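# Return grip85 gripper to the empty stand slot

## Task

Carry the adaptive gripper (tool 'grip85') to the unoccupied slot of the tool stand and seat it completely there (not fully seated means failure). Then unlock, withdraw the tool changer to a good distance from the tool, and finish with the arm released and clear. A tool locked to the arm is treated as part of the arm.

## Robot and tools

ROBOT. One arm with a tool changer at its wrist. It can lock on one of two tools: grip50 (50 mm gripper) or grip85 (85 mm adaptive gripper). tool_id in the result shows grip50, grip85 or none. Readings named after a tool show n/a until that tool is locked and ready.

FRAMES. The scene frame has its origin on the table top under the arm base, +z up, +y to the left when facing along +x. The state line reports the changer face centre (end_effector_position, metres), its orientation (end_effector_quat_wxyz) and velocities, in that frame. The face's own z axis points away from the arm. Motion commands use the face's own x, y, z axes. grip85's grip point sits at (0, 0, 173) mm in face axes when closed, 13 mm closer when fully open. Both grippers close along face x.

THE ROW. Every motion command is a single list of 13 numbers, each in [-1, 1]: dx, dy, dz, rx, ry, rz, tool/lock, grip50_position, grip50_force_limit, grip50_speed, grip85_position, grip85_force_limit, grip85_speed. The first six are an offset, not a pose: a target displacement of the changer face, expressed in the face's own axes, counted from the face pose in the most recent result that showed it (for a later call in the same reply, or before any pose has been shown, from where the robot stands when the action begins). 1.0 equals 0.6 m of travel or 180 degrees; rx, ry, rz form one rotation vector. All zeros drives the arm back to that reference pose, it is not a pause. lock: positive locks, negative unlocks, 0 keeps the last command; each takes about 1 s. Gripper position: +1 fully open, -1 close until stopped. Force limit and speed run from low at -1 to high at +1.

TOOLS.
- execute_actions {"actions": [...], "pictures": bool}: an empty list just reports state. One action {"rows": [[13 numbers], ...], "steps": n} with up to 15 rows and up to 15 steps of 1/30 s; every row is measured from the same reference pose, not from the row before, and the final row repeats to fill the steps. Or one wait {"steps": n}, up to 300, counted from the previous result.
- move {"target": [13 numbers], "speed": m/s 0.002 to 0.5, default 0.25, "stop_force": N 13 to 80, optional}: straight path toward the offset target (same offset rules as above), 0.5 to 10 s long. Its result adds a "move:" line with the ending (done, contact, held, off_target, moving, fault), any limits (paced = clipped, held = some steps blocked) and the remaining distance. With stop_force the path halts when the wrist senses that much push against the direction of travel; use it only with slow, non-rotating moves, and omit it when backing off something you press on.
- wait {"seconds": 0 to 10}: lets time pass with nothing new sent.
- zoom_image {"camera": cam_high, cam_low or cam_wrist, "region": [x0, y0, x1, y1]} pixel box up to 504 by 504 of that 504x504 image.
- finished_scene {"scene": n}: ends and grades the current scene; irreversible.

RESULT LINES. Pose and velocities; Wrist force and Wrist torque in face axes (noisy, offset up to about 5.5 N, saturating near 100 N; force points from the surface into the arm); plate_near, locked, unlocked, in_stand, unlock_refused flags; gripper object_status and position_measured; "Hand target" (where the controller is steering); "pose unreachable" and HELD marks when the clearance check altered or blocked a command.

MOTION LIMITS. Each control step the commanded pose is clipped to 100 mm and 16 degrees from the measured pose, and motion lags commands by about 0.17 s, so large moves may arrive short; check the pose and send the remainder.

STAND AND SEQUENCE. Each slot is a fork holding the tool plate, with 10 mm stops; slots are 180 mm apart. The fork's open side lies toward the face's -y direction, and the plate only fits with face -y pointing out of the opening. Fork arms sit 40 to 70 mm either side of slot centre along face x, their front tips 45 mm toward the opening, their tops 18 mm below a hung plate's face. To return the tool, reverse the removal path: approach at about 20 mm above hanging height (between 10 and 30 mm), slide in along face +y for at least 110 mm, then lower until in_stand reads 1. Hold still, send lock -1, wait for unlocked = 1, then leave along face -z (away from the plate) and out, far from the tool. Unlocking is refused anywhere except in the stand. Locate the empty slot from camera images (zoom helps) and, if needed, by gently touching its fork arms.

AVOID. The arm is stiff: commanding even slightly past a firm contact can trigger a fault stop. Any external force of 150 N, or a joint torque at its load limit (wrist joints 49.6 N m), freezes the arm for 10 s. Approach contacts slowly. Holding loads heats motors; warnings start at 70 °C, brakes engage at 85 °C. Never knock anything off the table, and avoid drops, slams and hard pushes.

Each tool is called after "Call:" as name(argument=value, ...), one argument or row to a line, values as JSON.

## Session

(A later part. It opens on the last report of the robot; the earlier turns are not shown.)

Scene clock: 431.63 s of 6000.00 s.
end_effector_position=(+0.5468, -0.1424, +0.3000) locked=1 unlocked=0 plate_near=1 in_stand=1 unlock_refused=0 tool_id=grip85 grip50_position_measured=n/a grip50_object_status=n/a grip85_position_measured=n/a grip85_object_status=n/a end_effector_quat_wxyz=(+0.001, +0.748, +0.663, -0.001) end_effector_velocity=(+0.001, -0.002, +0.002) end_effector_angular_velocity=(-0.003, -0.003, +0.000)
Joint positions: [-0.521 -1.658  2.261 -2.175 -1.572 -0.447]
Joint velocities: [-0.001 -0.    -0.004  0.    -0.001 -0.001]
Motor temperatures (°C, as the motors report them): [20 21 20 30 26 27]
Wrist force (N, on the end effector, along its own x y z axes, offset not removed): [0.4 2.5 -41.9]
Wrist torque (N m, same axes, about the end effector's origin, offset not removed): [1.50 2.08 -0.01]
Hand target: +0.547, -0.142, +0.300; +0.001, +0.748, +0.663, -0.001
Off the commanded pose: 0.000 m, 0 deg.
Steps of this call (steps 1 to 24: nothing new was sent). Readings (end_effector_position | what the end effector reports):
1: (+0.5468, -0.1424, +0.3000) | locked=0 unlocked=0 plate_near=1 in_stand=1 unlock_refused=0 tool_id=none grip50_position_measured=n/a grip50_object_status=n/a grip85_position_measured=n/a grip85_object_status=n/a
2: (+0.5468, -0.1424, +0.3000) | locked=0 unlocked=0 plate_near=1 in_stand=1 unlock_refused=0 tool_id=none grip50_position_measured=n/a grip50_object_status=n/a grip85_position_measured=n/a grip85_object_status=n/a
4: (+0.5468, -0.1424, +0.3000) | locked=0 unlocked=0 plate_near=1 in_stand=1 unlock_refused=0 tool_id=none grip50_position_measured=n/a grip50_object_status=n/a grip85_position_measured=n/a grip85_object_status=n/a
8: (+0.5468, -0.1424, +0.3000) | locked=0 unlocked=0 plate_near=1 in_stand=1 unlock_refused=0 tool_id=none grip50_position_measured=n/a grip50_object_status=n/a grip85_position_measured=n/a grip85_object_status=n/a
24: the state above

Call:
move(
  target=[0, 0, -0.03333, 0, 0, 0, 1, 1, 0, 0, 1, 0, 0],
  speed=0.03,
)

Scene clock: 437.53 s of 6000.00 s.
end_effector_position=(+0.5468, -0.1423, +0.3198) locked=1 unlocked=0 plate_near=1 in_stand=0 unlock_refused=0 tool_id=grip85 grip50_position_measured=n/a grip50_object_status=n/a grip85_position_measured=3 grip85_object_status=3 end_effector_quat_wxyz=(+0.001, +0.748, +0.663, -0.001) end_effector_velocity=(+0.001, -0.000, +0.002) end_effector_angular_velocity=(+0.001, -0.001, -0.001)
Joint positions: [-0.521 -1.681  2.239 -2.13  -1.572 -0.447]
Joint velocities: [-0.    -0.001 -0.003  0.004  0.001  0.001]
Motor temperatures (°C, as the motors report them): [20 21 20 30 26 27]
Wrist force (N, on the end effector, along its own x y z axes, offset not removed): [-1.1 -0.5 3.3]
Wrist torque (N m, same axes, about the end effector's origin, offset not removed): [0.35 -0.32 0.09]
Hand target: +0.547, -0.142, +0.320; +0.001, +0.748, +0.663, -0.001
Off the commanded pose: 0.000 m, 0 deg.
move: done

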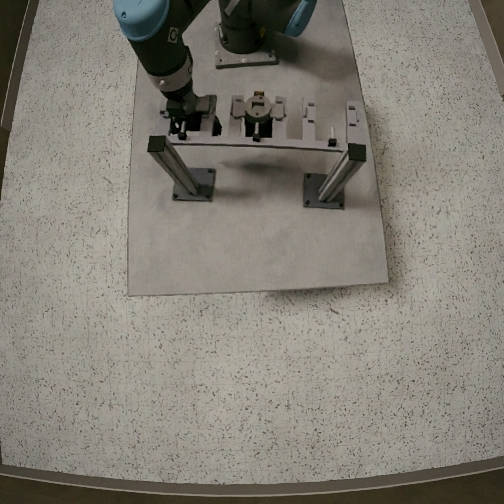

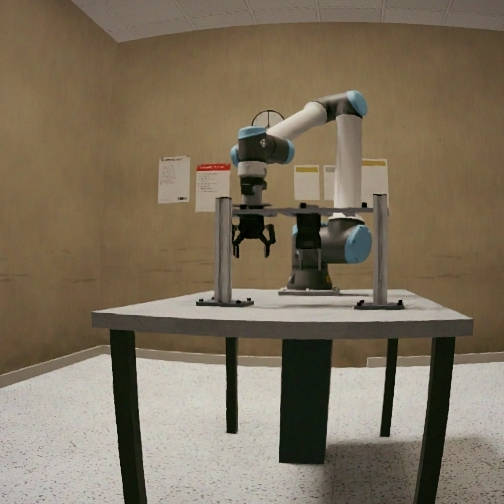

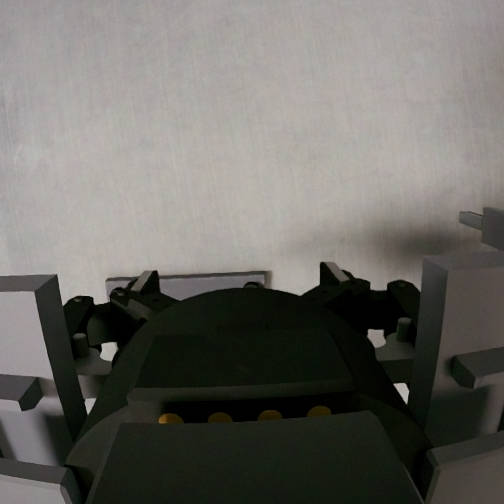

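Call:
zoom_image(
  camera="cam_wrist",
  region=[0, 260, 168, 428],
)

Call:
zoom_image(
  camera="cam_wrist",
  region=[336, 240, 504, 408],
)

Region (0, 260, 168, 428) of cam_wrist's 504x504 image, scaled by 3.000, with more detail than that image has.

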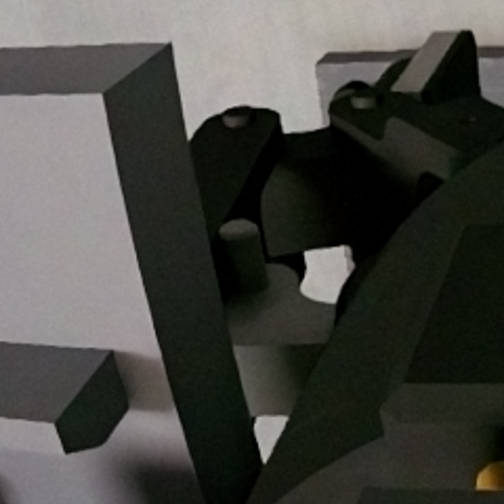

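Region (336, 240, 504, 408) of cam_wrist's 504x504 image, scaled by 3.000, with more detail than that image has.

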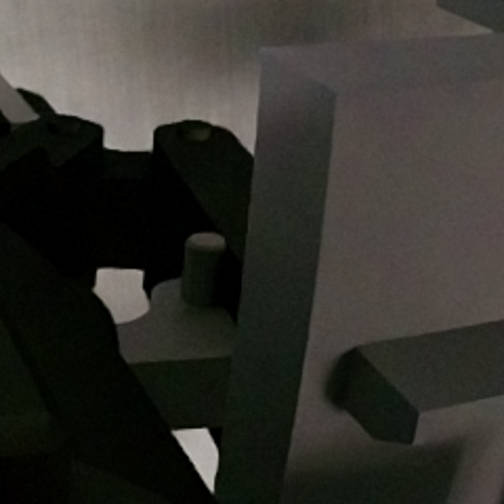

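Call:
move(
  target=[0, -0.21667, 0, 0, 0, 0, 1, 1, 0, 0, 1, 0, 0],
  speed=0.1,
)

Call:
move(
  target=[0.5995, 0, 0, 0, 0, 0, 1, 1, 0, 0, 1, 0, 0],
  speed=0.25,
)

Scene clock: 467.40 s of 6000.00 s.
end_effector_position=(+0.4180, -0.1264, +0.3195) locked=1 unlocked=0 plate_near=1 in_stand=0 unlock_refused=0 tool_id=grip85 grip50_position_measured=n/a grip50_object_status=n/a grip85_position_measured=3 grip85_object_status=3 end_effector_quat_wxyz=(+0.001, +0.748, +0.663, -0.001) end_effector_velocity=(-0.002, -0.000, +0.000) end_effector_angular_velocity=(-0.002, +0.001, -0.000)
Joint positions: [-0.657 -1.95   2.429 -2.051 -1.572 -0.584]
Joint velocities: [-0.003 -0.005  0.002  0.002 -0.002 -0.003]
Motor temperatures (°C, as the motors report them): [20 21 20 30 26 27]
Wrist force (N, on the end effector, along its own x y z axes, offset not removed): [1.1 -0.2 3.3]
Wrist torque (N m, same axes, about the end effector's origin, offset not removed): [0.42 -0.50 0.04]
Hand target: +0.418, -0.126, +0.320; +0.001, +0.748, +0.663, -0.001
Off the commanded pose: 0.000 m, 0 deg.
After step 90, 25.10 s passed at rest.
move: done

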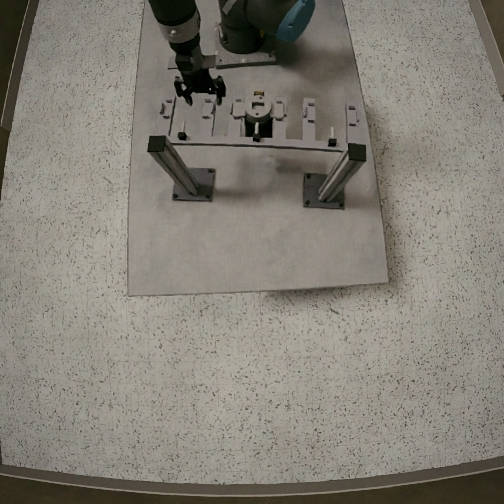

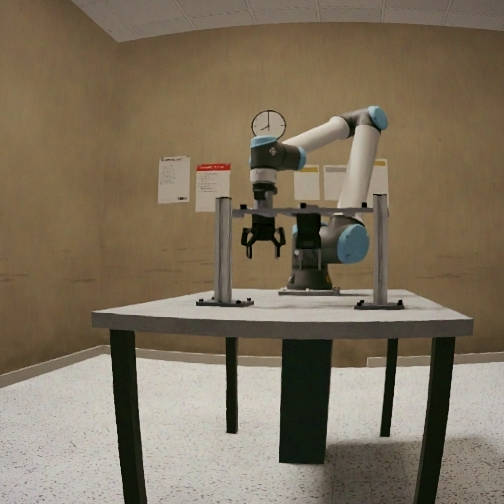

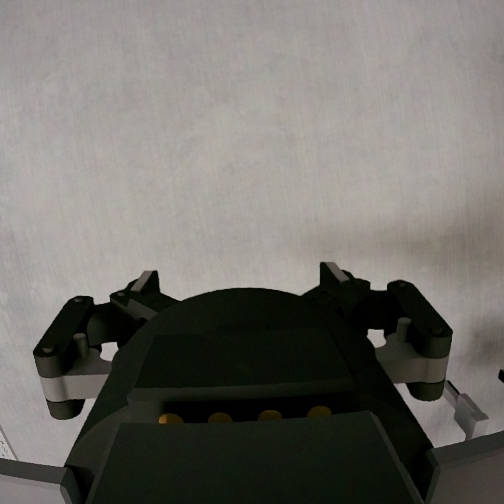

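Scene clock: 469.43 s of 6000.00 s.
end_effector_position=(+0.4616, +0.2299, +0.3184) locked=1 unlocked=0 plate_near=1 in_stand=0 unlock_refused=0 tool_id=grip85 grip50_position_measured=n/a grip50_object_status=n/a grip85_position_measured=3 grip85_object_status=3 end_effector_quat_wxyz=(+0.001, +0.748, +0.663, -0.001) end_effector_velocity=(+0.001, +0.002, +0.001) end_effector_angular_velocity=(+0.000, -0.001, -0.001)
Joint positions: [ 0.166 -1.775  2.317 -2.113 -1.574  0.239]
Joint velocities: [ 0.004  0.003 -0.003 -0.001  0.     0.005]
Motor temperatures (°C, as the motors report them): [20 21 20 30 26 27]
Wrist force (N, on the end effector, along its own x y z axes, offset not removed): [0.8 3.7 1.6]
Wrist torque (N m, same axes, about the end effector's origin, offset not removed): [0.62 -0.51 0.13]
Hand target: +0.462, +0.230, +0.318; +0.001, +0.748, +0.663, -0.001
Off the commanded pose: 0.001 m, 0 deg.
move: done

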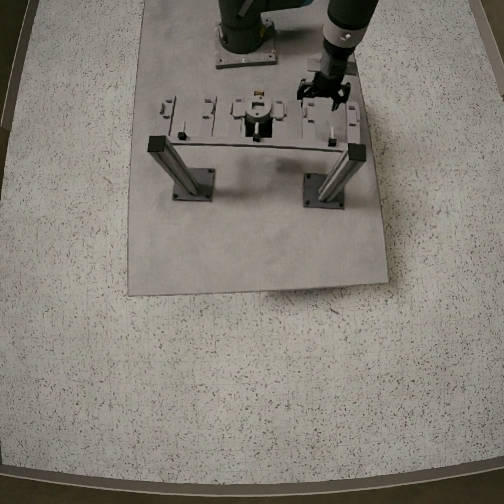

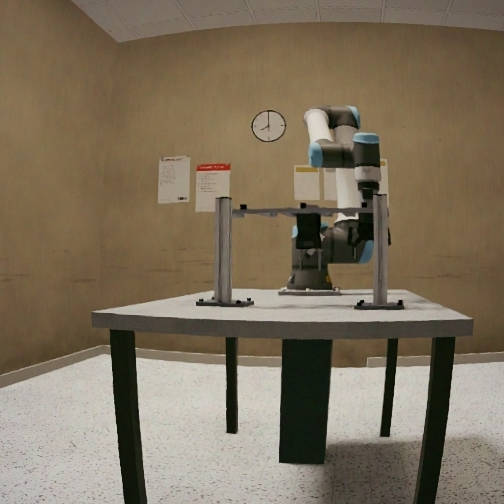

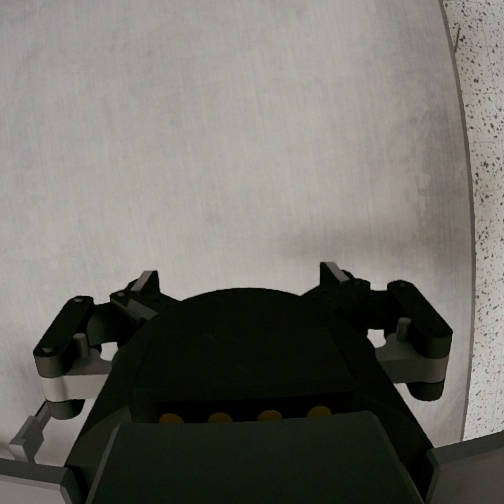

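Call:
move(
  target=[0.00072, 0.21467, -0.00183, 0.00064, 0.00095, 0, 1, 1, 0, 0, 1, 0, 0],
  speed=0.06,
  stop_force=15,
)

Call:
zoom_image(
  camera="cam_wrist",
  region=[0, 260, 168, 428],
)

Call:
zoom_image(
  camera="cam_wrist",
  region=[336, 240, 504, 408],
)

Scene clock: 505.97 s of 6000.00 s.
end_effector_position=(+0.5894, +0.2147, +0.3198) locked=1 unlocked=0 plate_near=1 in_stand=0 unlock_refused=0 tool_id=grip85 grip50_position_measured=n/a grip50_object_status=n/a grip85_position_measured=3 grip85_object_status=3 end_effector_quat_wxyz=(-0.000, +0.748, +0.663, -0.001) end_effector_velocity=(+0.001, +0.000, -0.001) end_effector_angular_velocity=(+0.000, +0.002, +0.001)
Joint positions: [ 0.115 -1.571  2.136 -2.135 -1.571  0.188]
Joint velocities: [ 0.     0.003 -0.002  0.001  0.    -0.001]
Motor temperatures (°C, as the motors report them): [20 21 20 30 26 27]
Wrist force (N, on the end effector, along its own x y z axes, offset not removed): [0.9 0.1 -0.1]
Wrist torque (N m, same axes, about the end effector's origin, offset not removed): [0.31 -0.43 0.09]
Hand target: +0.589, +0.215, +0.320; -0.000, +0.748, +0.663, -0.001
Off the commanded pose: 0.000 m, 0 deg.
After step 90, 30.97 s passed at rest.
move: done

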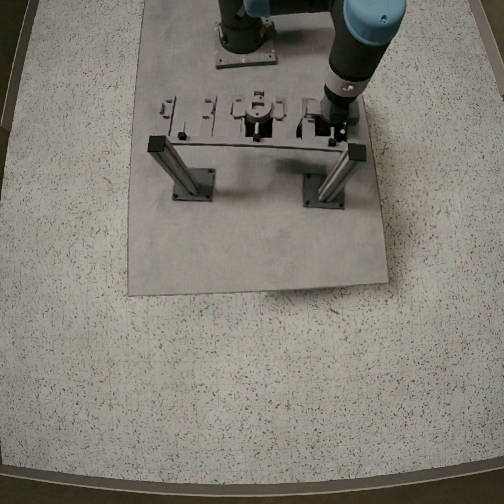

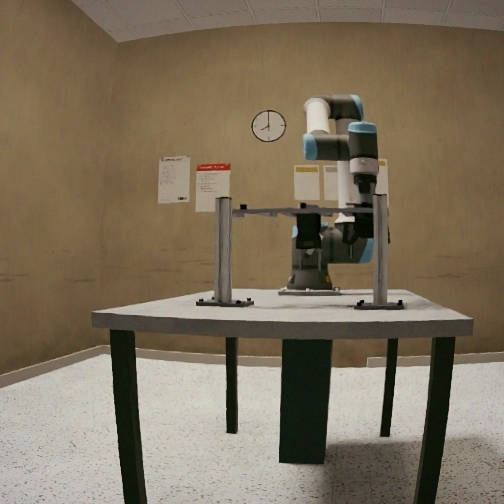

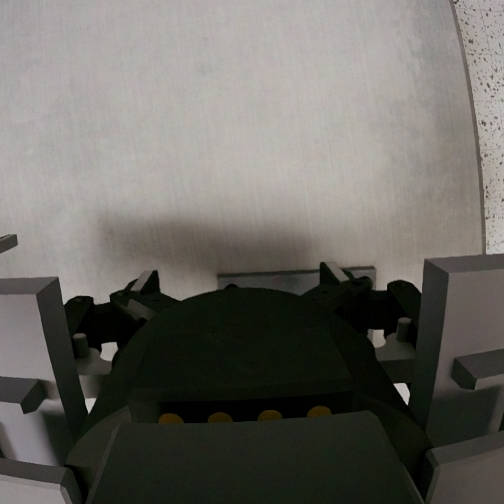

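Region (0, 260, 168, 428) of cam_wrist's 504x504 image, scaled by 3.000, with more detail than that image has.

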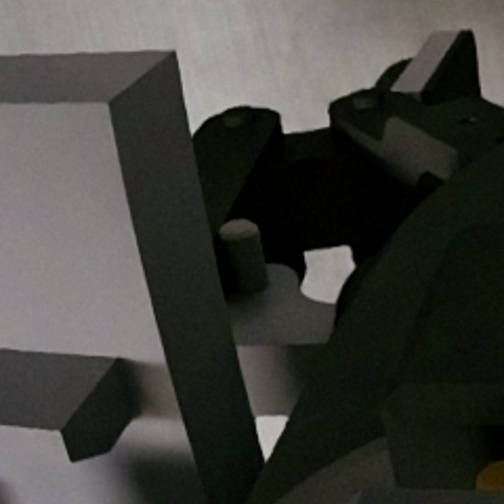

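Region (336, 240, 504, 408) of cam_wrist's 504x504 image, scaled by 3.000, with more detail than that image has.

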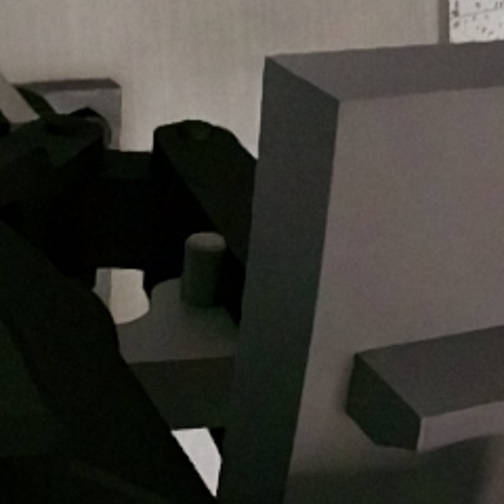

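Call:
move(
  target=[0.00067, 0.0005, 0.02883, 0, 0, 0, 1, 1, 0, 0, 1, 0, 0],
  speed=0.012,
  stop_force=15,
)

Call:
move(
  target=[0, 0, 0.0075, 0, 0, 0, 1, 1, 0, 0, 1, 0, 0],
  speed=0.003,
  stop_force=13,
)

Scene clock: 566.00 s of 6000.00 s.
end_effector_position=(+0.5897, +0.2151, +0.3027) locked=1 unlocked=0 plate_near=1 in_stand=1 unlock_refused=0 tool_id=grip85 grip50_position_measured=n/a grip50_object_status=n/a grip85_position_measured=3 grip85_object_status=3 end_effector_quat_wxyz=(-0.000, +0.748, +0.663, -0.001) end_effector_velocity=(-0.000, +0.000, -0.002) end_effector_angular_velocity=(-0.001, +0.000, +0.001)
Joint positions: [ 0.115 -1.552  2.152 -2.17  -1.571  0.189]
Joint velocities: [ 0.001  0.002  0.002 -0.004 -0.001 -0.001]
Motor temperatures (°C, as the motors report them): [20 21 20 30 26 27]
Wrist force (N, on the end effector, along its own x y z axes, offset not removed): [-1.1 -0.3 0.7]
Wrist torque (N m, same axes, about the end effector's origin, offset not removed): [0.28 -0.37 0.07]
Hand target: +0.590, +0.215, +0.303; -0.000, +0.748, +0.663, -0.001
Off the commanded pose: 0.000 m, 0 deg.
After step 90, 55.37 s passed at rest.
move: done

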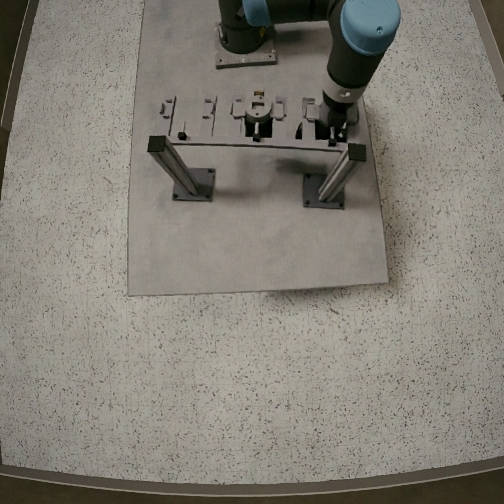

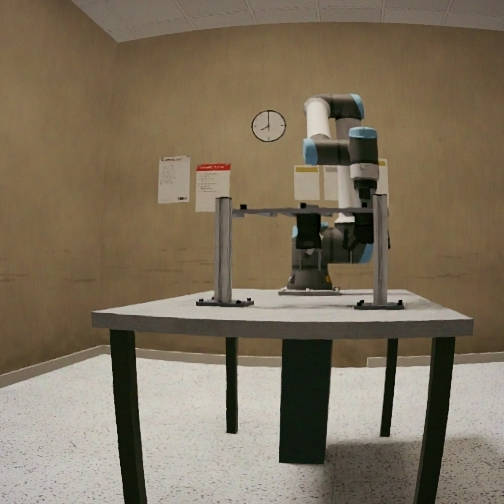

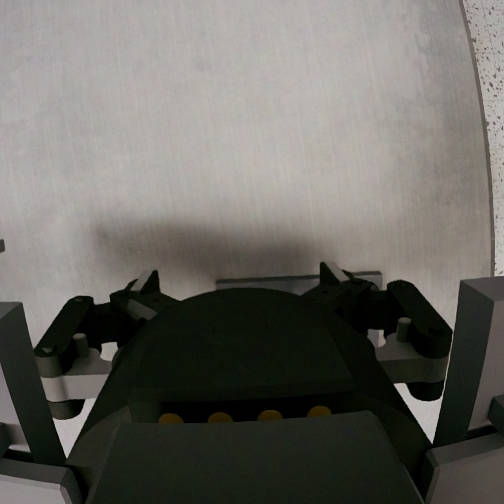

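Scene clock: 567.27 s of 6000.00 s.
end_effector_position=(+0.5898, +0.2151, +0.3001) locked=1 unlocked=0 plate_near=1 in_stand=1 unlock_refused=0 tool_id=grip85 grip50_position_measured=n/a grip50_object_status=n/a grip85_position_measured=3 grip85_object_status=3 end_effector_quat_wxyz=(-0.000, +0.748, +0.663, -0.001) end_effector_velocity=(+0.000, -0.000, +0.001) end_effector_angular_velocity=(+0.001, +0.001, -0.000)
Joint positions: [ 0.115 -1.549  2.155 -2.176 -1.571  0.189]
Joint velocities: [-0.001 -0.001 -0.001  0.002  0.001 -0.001]
Motor temperatures (°C, as the motors report them): [20 21 20 30 26 27]
Wrist force (N, on the end effector, along its own x y z axes, offset not removed): [1.2 0.4 -18.1]
Wrist torque (N m, same axes, about the end effector's origin, offset not removed): [-0.14 0.73 0.17]
Hand target: +0.590, +0.215, +0.300; -0.000, +0.748, +0.663, -0.001
Off the commanded pose: 0.002 m, 0 deg.
move: contact

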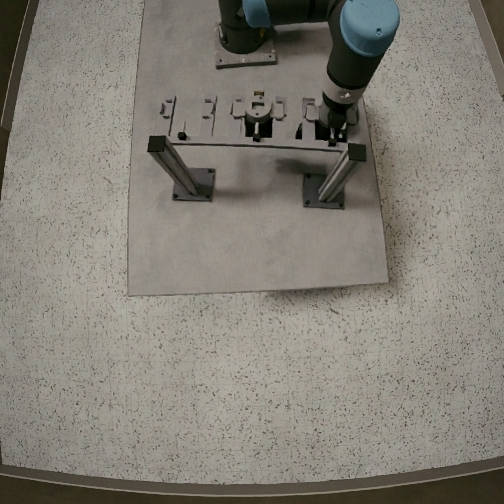

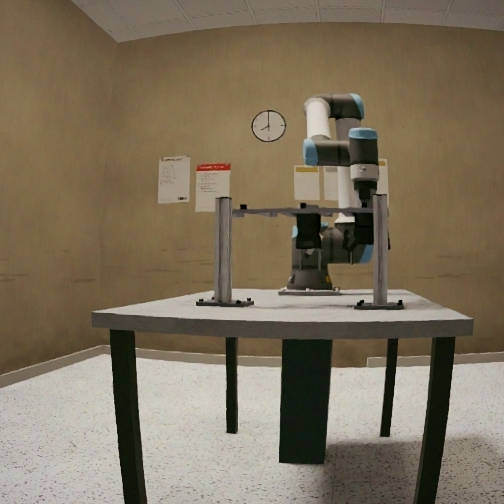

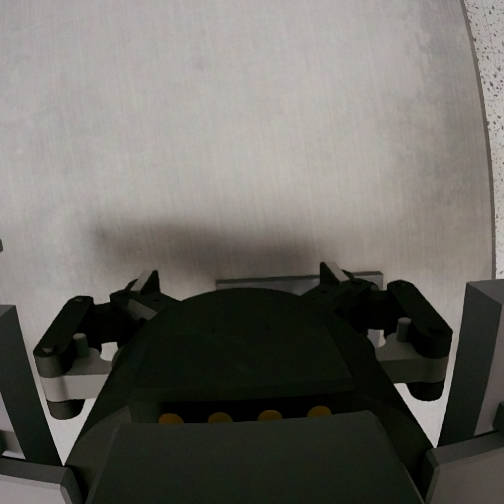

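The plate is seated at z = 0.300 with in_stand = 1. Unlocking now.

Call:
execute_actions(
  actions=[
    {"rows": [[0, 0, 0, 0, 0, 0, -1, 1, 0, 0, 1, 0, 0]], "steps": 15},
  ],
  pictures=false,
)

Call:
execute_actions(
  actions=[
    {"steps": 24},
  ],
  pictures=false,
)

Scene clock: 571.23 s of 6000.00 s.
end_effector_position=(+0.5898, +0.2151, +0.3001) locked=0 unlocked=0 plate_near=1 in_stand=1 unlock_refused=0 tool_id=none grip50_position_measured=n/a grip50_object_status=n/a grip85_position_measured=n/a grip85_object_status=n/a end_effector_quat_wxyz=(-0.000, +0.748, +0.663, -0.001) end_effector_velocity=(+0.001, -0.001, +0.000) end_effector_angular_velocity=(-0.000, -0.001, -0.002)
Joint positions: [ 0.115 -1.549  2.155 -2.176 -1.571  0.189]
Joint velocities: [-0.001 -0.    -0.    -0.001 -0.     0.   ]
Motor temperatures (°C, as the motors report them): [20 21 20 30 26 27]
Wrist force (N, on the end effector, along its own x y z axes, offset not removed): [1.6 -4.2 -4.1]
Wrist torque (N m, same axes, about the end effector's origin, offset not removed): [0.18 -0.42 0.11]
Hand target: +0.590, +0.215, +0.300; -0.000, +0.748, +0.663, -0.001
Off the commanded pose: 0.000 m, 0 deg.
Steps of this call (steps 1 to 90: nothing new was sent; then 0.47 s passed at rest; steps 91 to 105: all 15 steps of this action). Readings (end_effector_position | what the end effector reports):
91: (+0.5897, +0.2151, +0.3002) | locked=1 unlocked=0 plate_near=1 in_stand=1 unlock_refused=0 tool_id=grip85 grip50_position_measured=n/a grip50_object_status=n/a grip85_position_measured=3 grip85_object_status=3
92: (+0.5897, +0.2151, +0.3002) | locked=1 unlocked=0 plate_near=1 in_stand=1 unlock_refused=0 tool_id=grip85 grip50_position_measured=n/a grip50_object_status=n/a grip85_position_measured=3 grip85_object_status=3
94: (+0.5898, +0.2151, +0.3002) | locked=1 unlocked=0 plate_near=1 in_stand=1 unlock_refused=0 tool_id=grip85 grip50_position_measured=n/a grip50_object_status=n/a grip85_position_measured=3 grip85_object_status=3
98: (+0.5898, +0.2151, +0.3002) | locked=0 unlocked=0 plate_near=1 in_stand=1 unlock_refused=0 tool_id=none grip50_position_measured=n/a grip50_object_status=n/a grip85_position_measured=n/a grip85_object_status=n/a
105: the state above

Scene clock: 572.03 s of 6000.00 s.
end_effector_position=(+0.5898, +0.2151, +0.3001) locked=0 unlocked=1 plate_near=1 in_stand=1 unlock_refused=0 tool_id=none grip50_position_measured=n/a grip50_object_status=n/a grip85_position_measured=n/a grip85_object_status=n/a end_effector_quat_wxyz=(-0.000, +0.748, +0.663, -0.001) end_effector_velocity=(-0.001, +0.001, -0.000) end_effector_angular_velocity=(-0.001, +0.001, +0.001)
Joint positions: [ 0.115 -1.549  2.155 -2.176 -1.571  0.189]
Joint velocities: [ 0.001 -0.     0.001  0.    -0.001 -0.   ]
Motor temperatures (°C, as the motors report them): [20 21 20 30 26 27]
Wrist force (N, on the end effector, along its own x y z axes, offset not removed): [-3.3 -3.1 -7.8]
Wrist torque (N m, same axes, about the end effector's origin, offset not removed): [0.13 -0.28 0.12]
Hand target: +0.590, +0.215, +0.300; -0.000, +0.748, +0.663, -0.001
Off the commanded pose: 0.000 m, 0 deg.
Steps of this call (steps 1 to 24: nothing new was sent). Readings (end_effector_position | what the end effector reports):
1: (+0.5898, +0.2151, +0.3001) | locked=0 unlocked=0 plate_near=1 in_stand=1 unlock_refused=0 tool_id=none grip50_position_measured=n/a grip50_object_status=n/a grip85_position_measured=n/a grip85_object_status=n/a
2: (+0.5898, +0.2151, +0.3001) | locked=0 unlocked=0 plate_near=1 in_stand=1 unlock_refused=0 tool_id=none grip50_position_measured=n/a grip50_object_status=n/a grip85_position_measured=n/a grip85_object_status=n/a
4: (+0.5898, +0.2151, +0.3001) | locked=0 unlocked=0 plate_near=1 in_stand=1 unlock_refused=0 tool_id=none grip50_position_measured=n/a grip50_object_status=n/a grip85_position_measured=n/a grip85_object_status=n/a
8: (+0.5898, +0.2151, +0.3001) | locked=0 unlocked=0 plate_near=1 in_stand=1 unlock_refused=0 tool_id=none grip50_position_measured=n/a grip50_object_status=n/a grip85_position_measured=n/a grip85_object_status=n/a
24: the state above

Unlocked. Lifting straight off the plate slowly, then moving well clear.

Call:
move(
  target=[0, 0, -0.03333, 0, 0, 0, -1, 1, 0, 0, 1, 0, 0],
  speed=0.03,
)

Call:
move(
  target=[0, -0.08, -0.38, 0, 0, 0, 0, 1, 0, 0, 1, 0, 0],
  speed=0.25,
)

Scene clock: 576.27 s of 6000.00 s.
end_effector_position=(+0.5898, +0.2151, +0.3199) locked=0 unlocked=1 plate_near=0 in_stand=0 unlock_refused=0 tool_id=none grip50_position_measured=n/a grip50_object_status=n/a grip85_position_measured=n/a grip85_object_status=n/a end_effector_quat_wxyz=(-0.000, +0.748, +0.663, -0.001) end_effector_velocity=(-0.000, +0.001, +0.001) end_effector_angular_velocity=(+0.002, +0.001, +0.001)
Joint positions: [ 0.115 -1.57   2.135 -2.135 -1.571  0.189]
Joint velocities: [ 0.001 -0.001 -0.001  0.003  0.002 -0.   ]
Motor temperatures (°C, as the motors report them): [20 21 20 30 26 27]
Wrist force (N, on the end effector, along its own x y z axes, offset not removed): [-0.3 0.7 2.2]
Wrist torque (N m, same axes, about the end effector's origin, offset not removed): [0.47 -0.37 0.10]
Hand target: +0.590, +0.215, +0.320; -0.000, +0.748, +0.663, -0.001
Off the commanded pose: 0.000 m, 0 deg.
After step 90, 0.23 s passed at rest.
move: done

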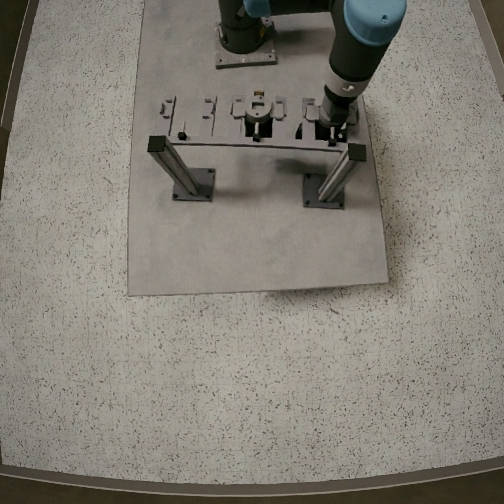

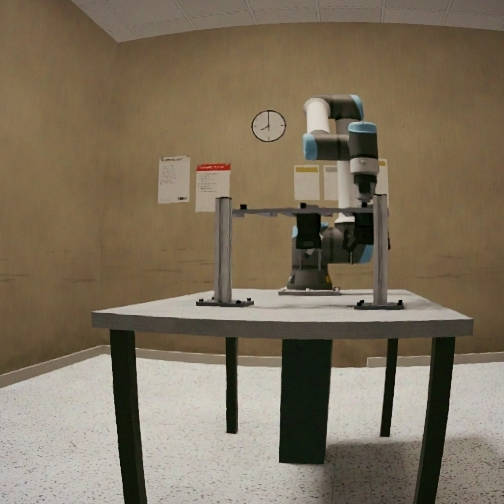

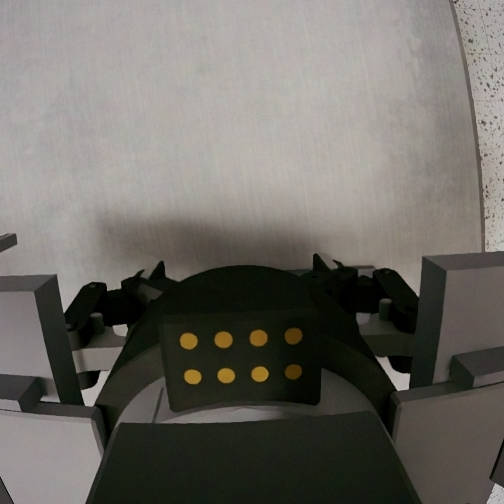

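Scene clock: 577.77 s of 6000.00 s.
end_effector_position=(+0.5422, +0.2210, +0.5476) locked=0 unlocked=1 plate_near=0 in_stand=0 unlock_refused=0 tool_id=none grip50_position_measured=n/a grip50_object_status=n/a grip85_position_measured=n/a grip85_object_status=n/a end_effector_quat_wxyz=(-0.000, +0.748, +0.663, -0.001) end_effector_velocity=(-0.000, -0.000, +0.001) end_effector_angular_velocity=(-0.001, +0.001, +0.001)
Joint positions: [ 0.132 -1.783  1.896 -1.683 -1.571  0.205]
Joint velocities: [ 0.    -0.    -0.002  0.003 -0.001 -0.001]
Motor temperatures (°C, as the motors report them): [20 21 20 30 26 27]
Wrist force (N, on the end effector, along its own x y z axes, offset not removed): [0.3 0.8 3.0]
Wrist torque (N m, same axes, about the end effector's origin, offset not removed): [0.35 -0.42 0.08]
Hand target: +0.542, +0.221, +0.548; -0.000, +0.748, +0.663, -0.001
Off the commanded pose: 0.000 m, 0 deg.
move: done

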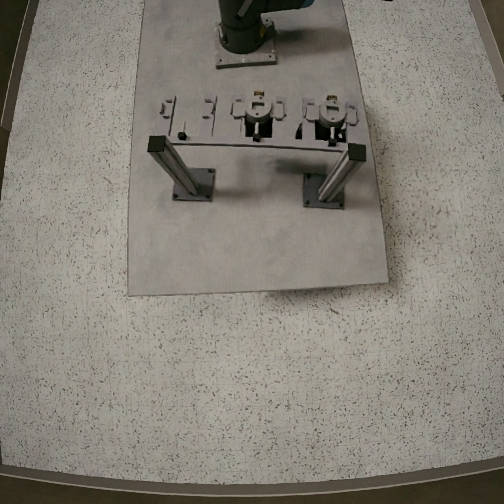

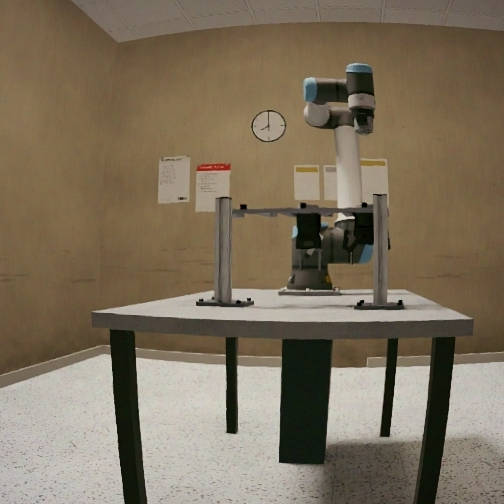

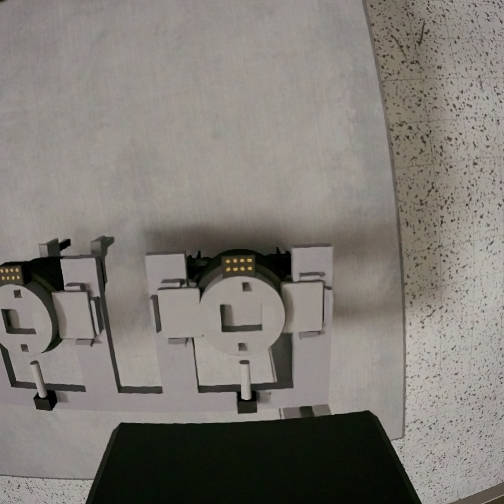

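Call:
zoom_image(
  camera="cam_wrist",
  region=[140, 230, 340, 430],
)

Call:
zoom_image(
  camera="cam_high",
  region=[140, 40, 392, 220],
)

Region (140, 230, 340, 430) of cam_wrist's 504x504 image, scaled by 2.520, with more detail than that image has.

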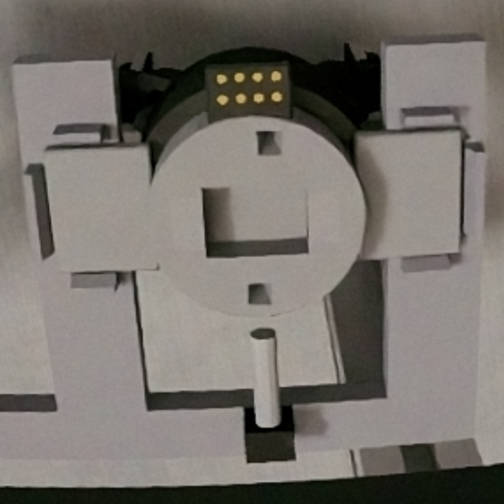

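Region (140, 40, 392, 220) of cam_high's 504x504 image, scaled by 2.000, with more detail than that image has; it fills the top 360 rows of this view, and the rest is white.

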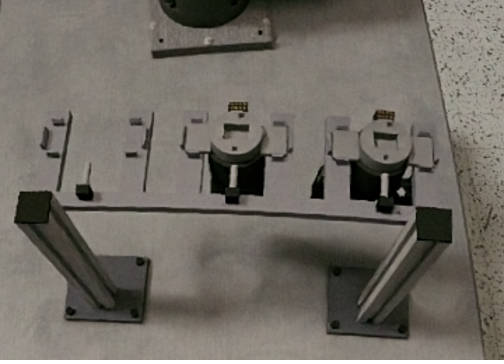

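Call:
finished_scene(
  scene=1,
)

The scene is finished: the task was done.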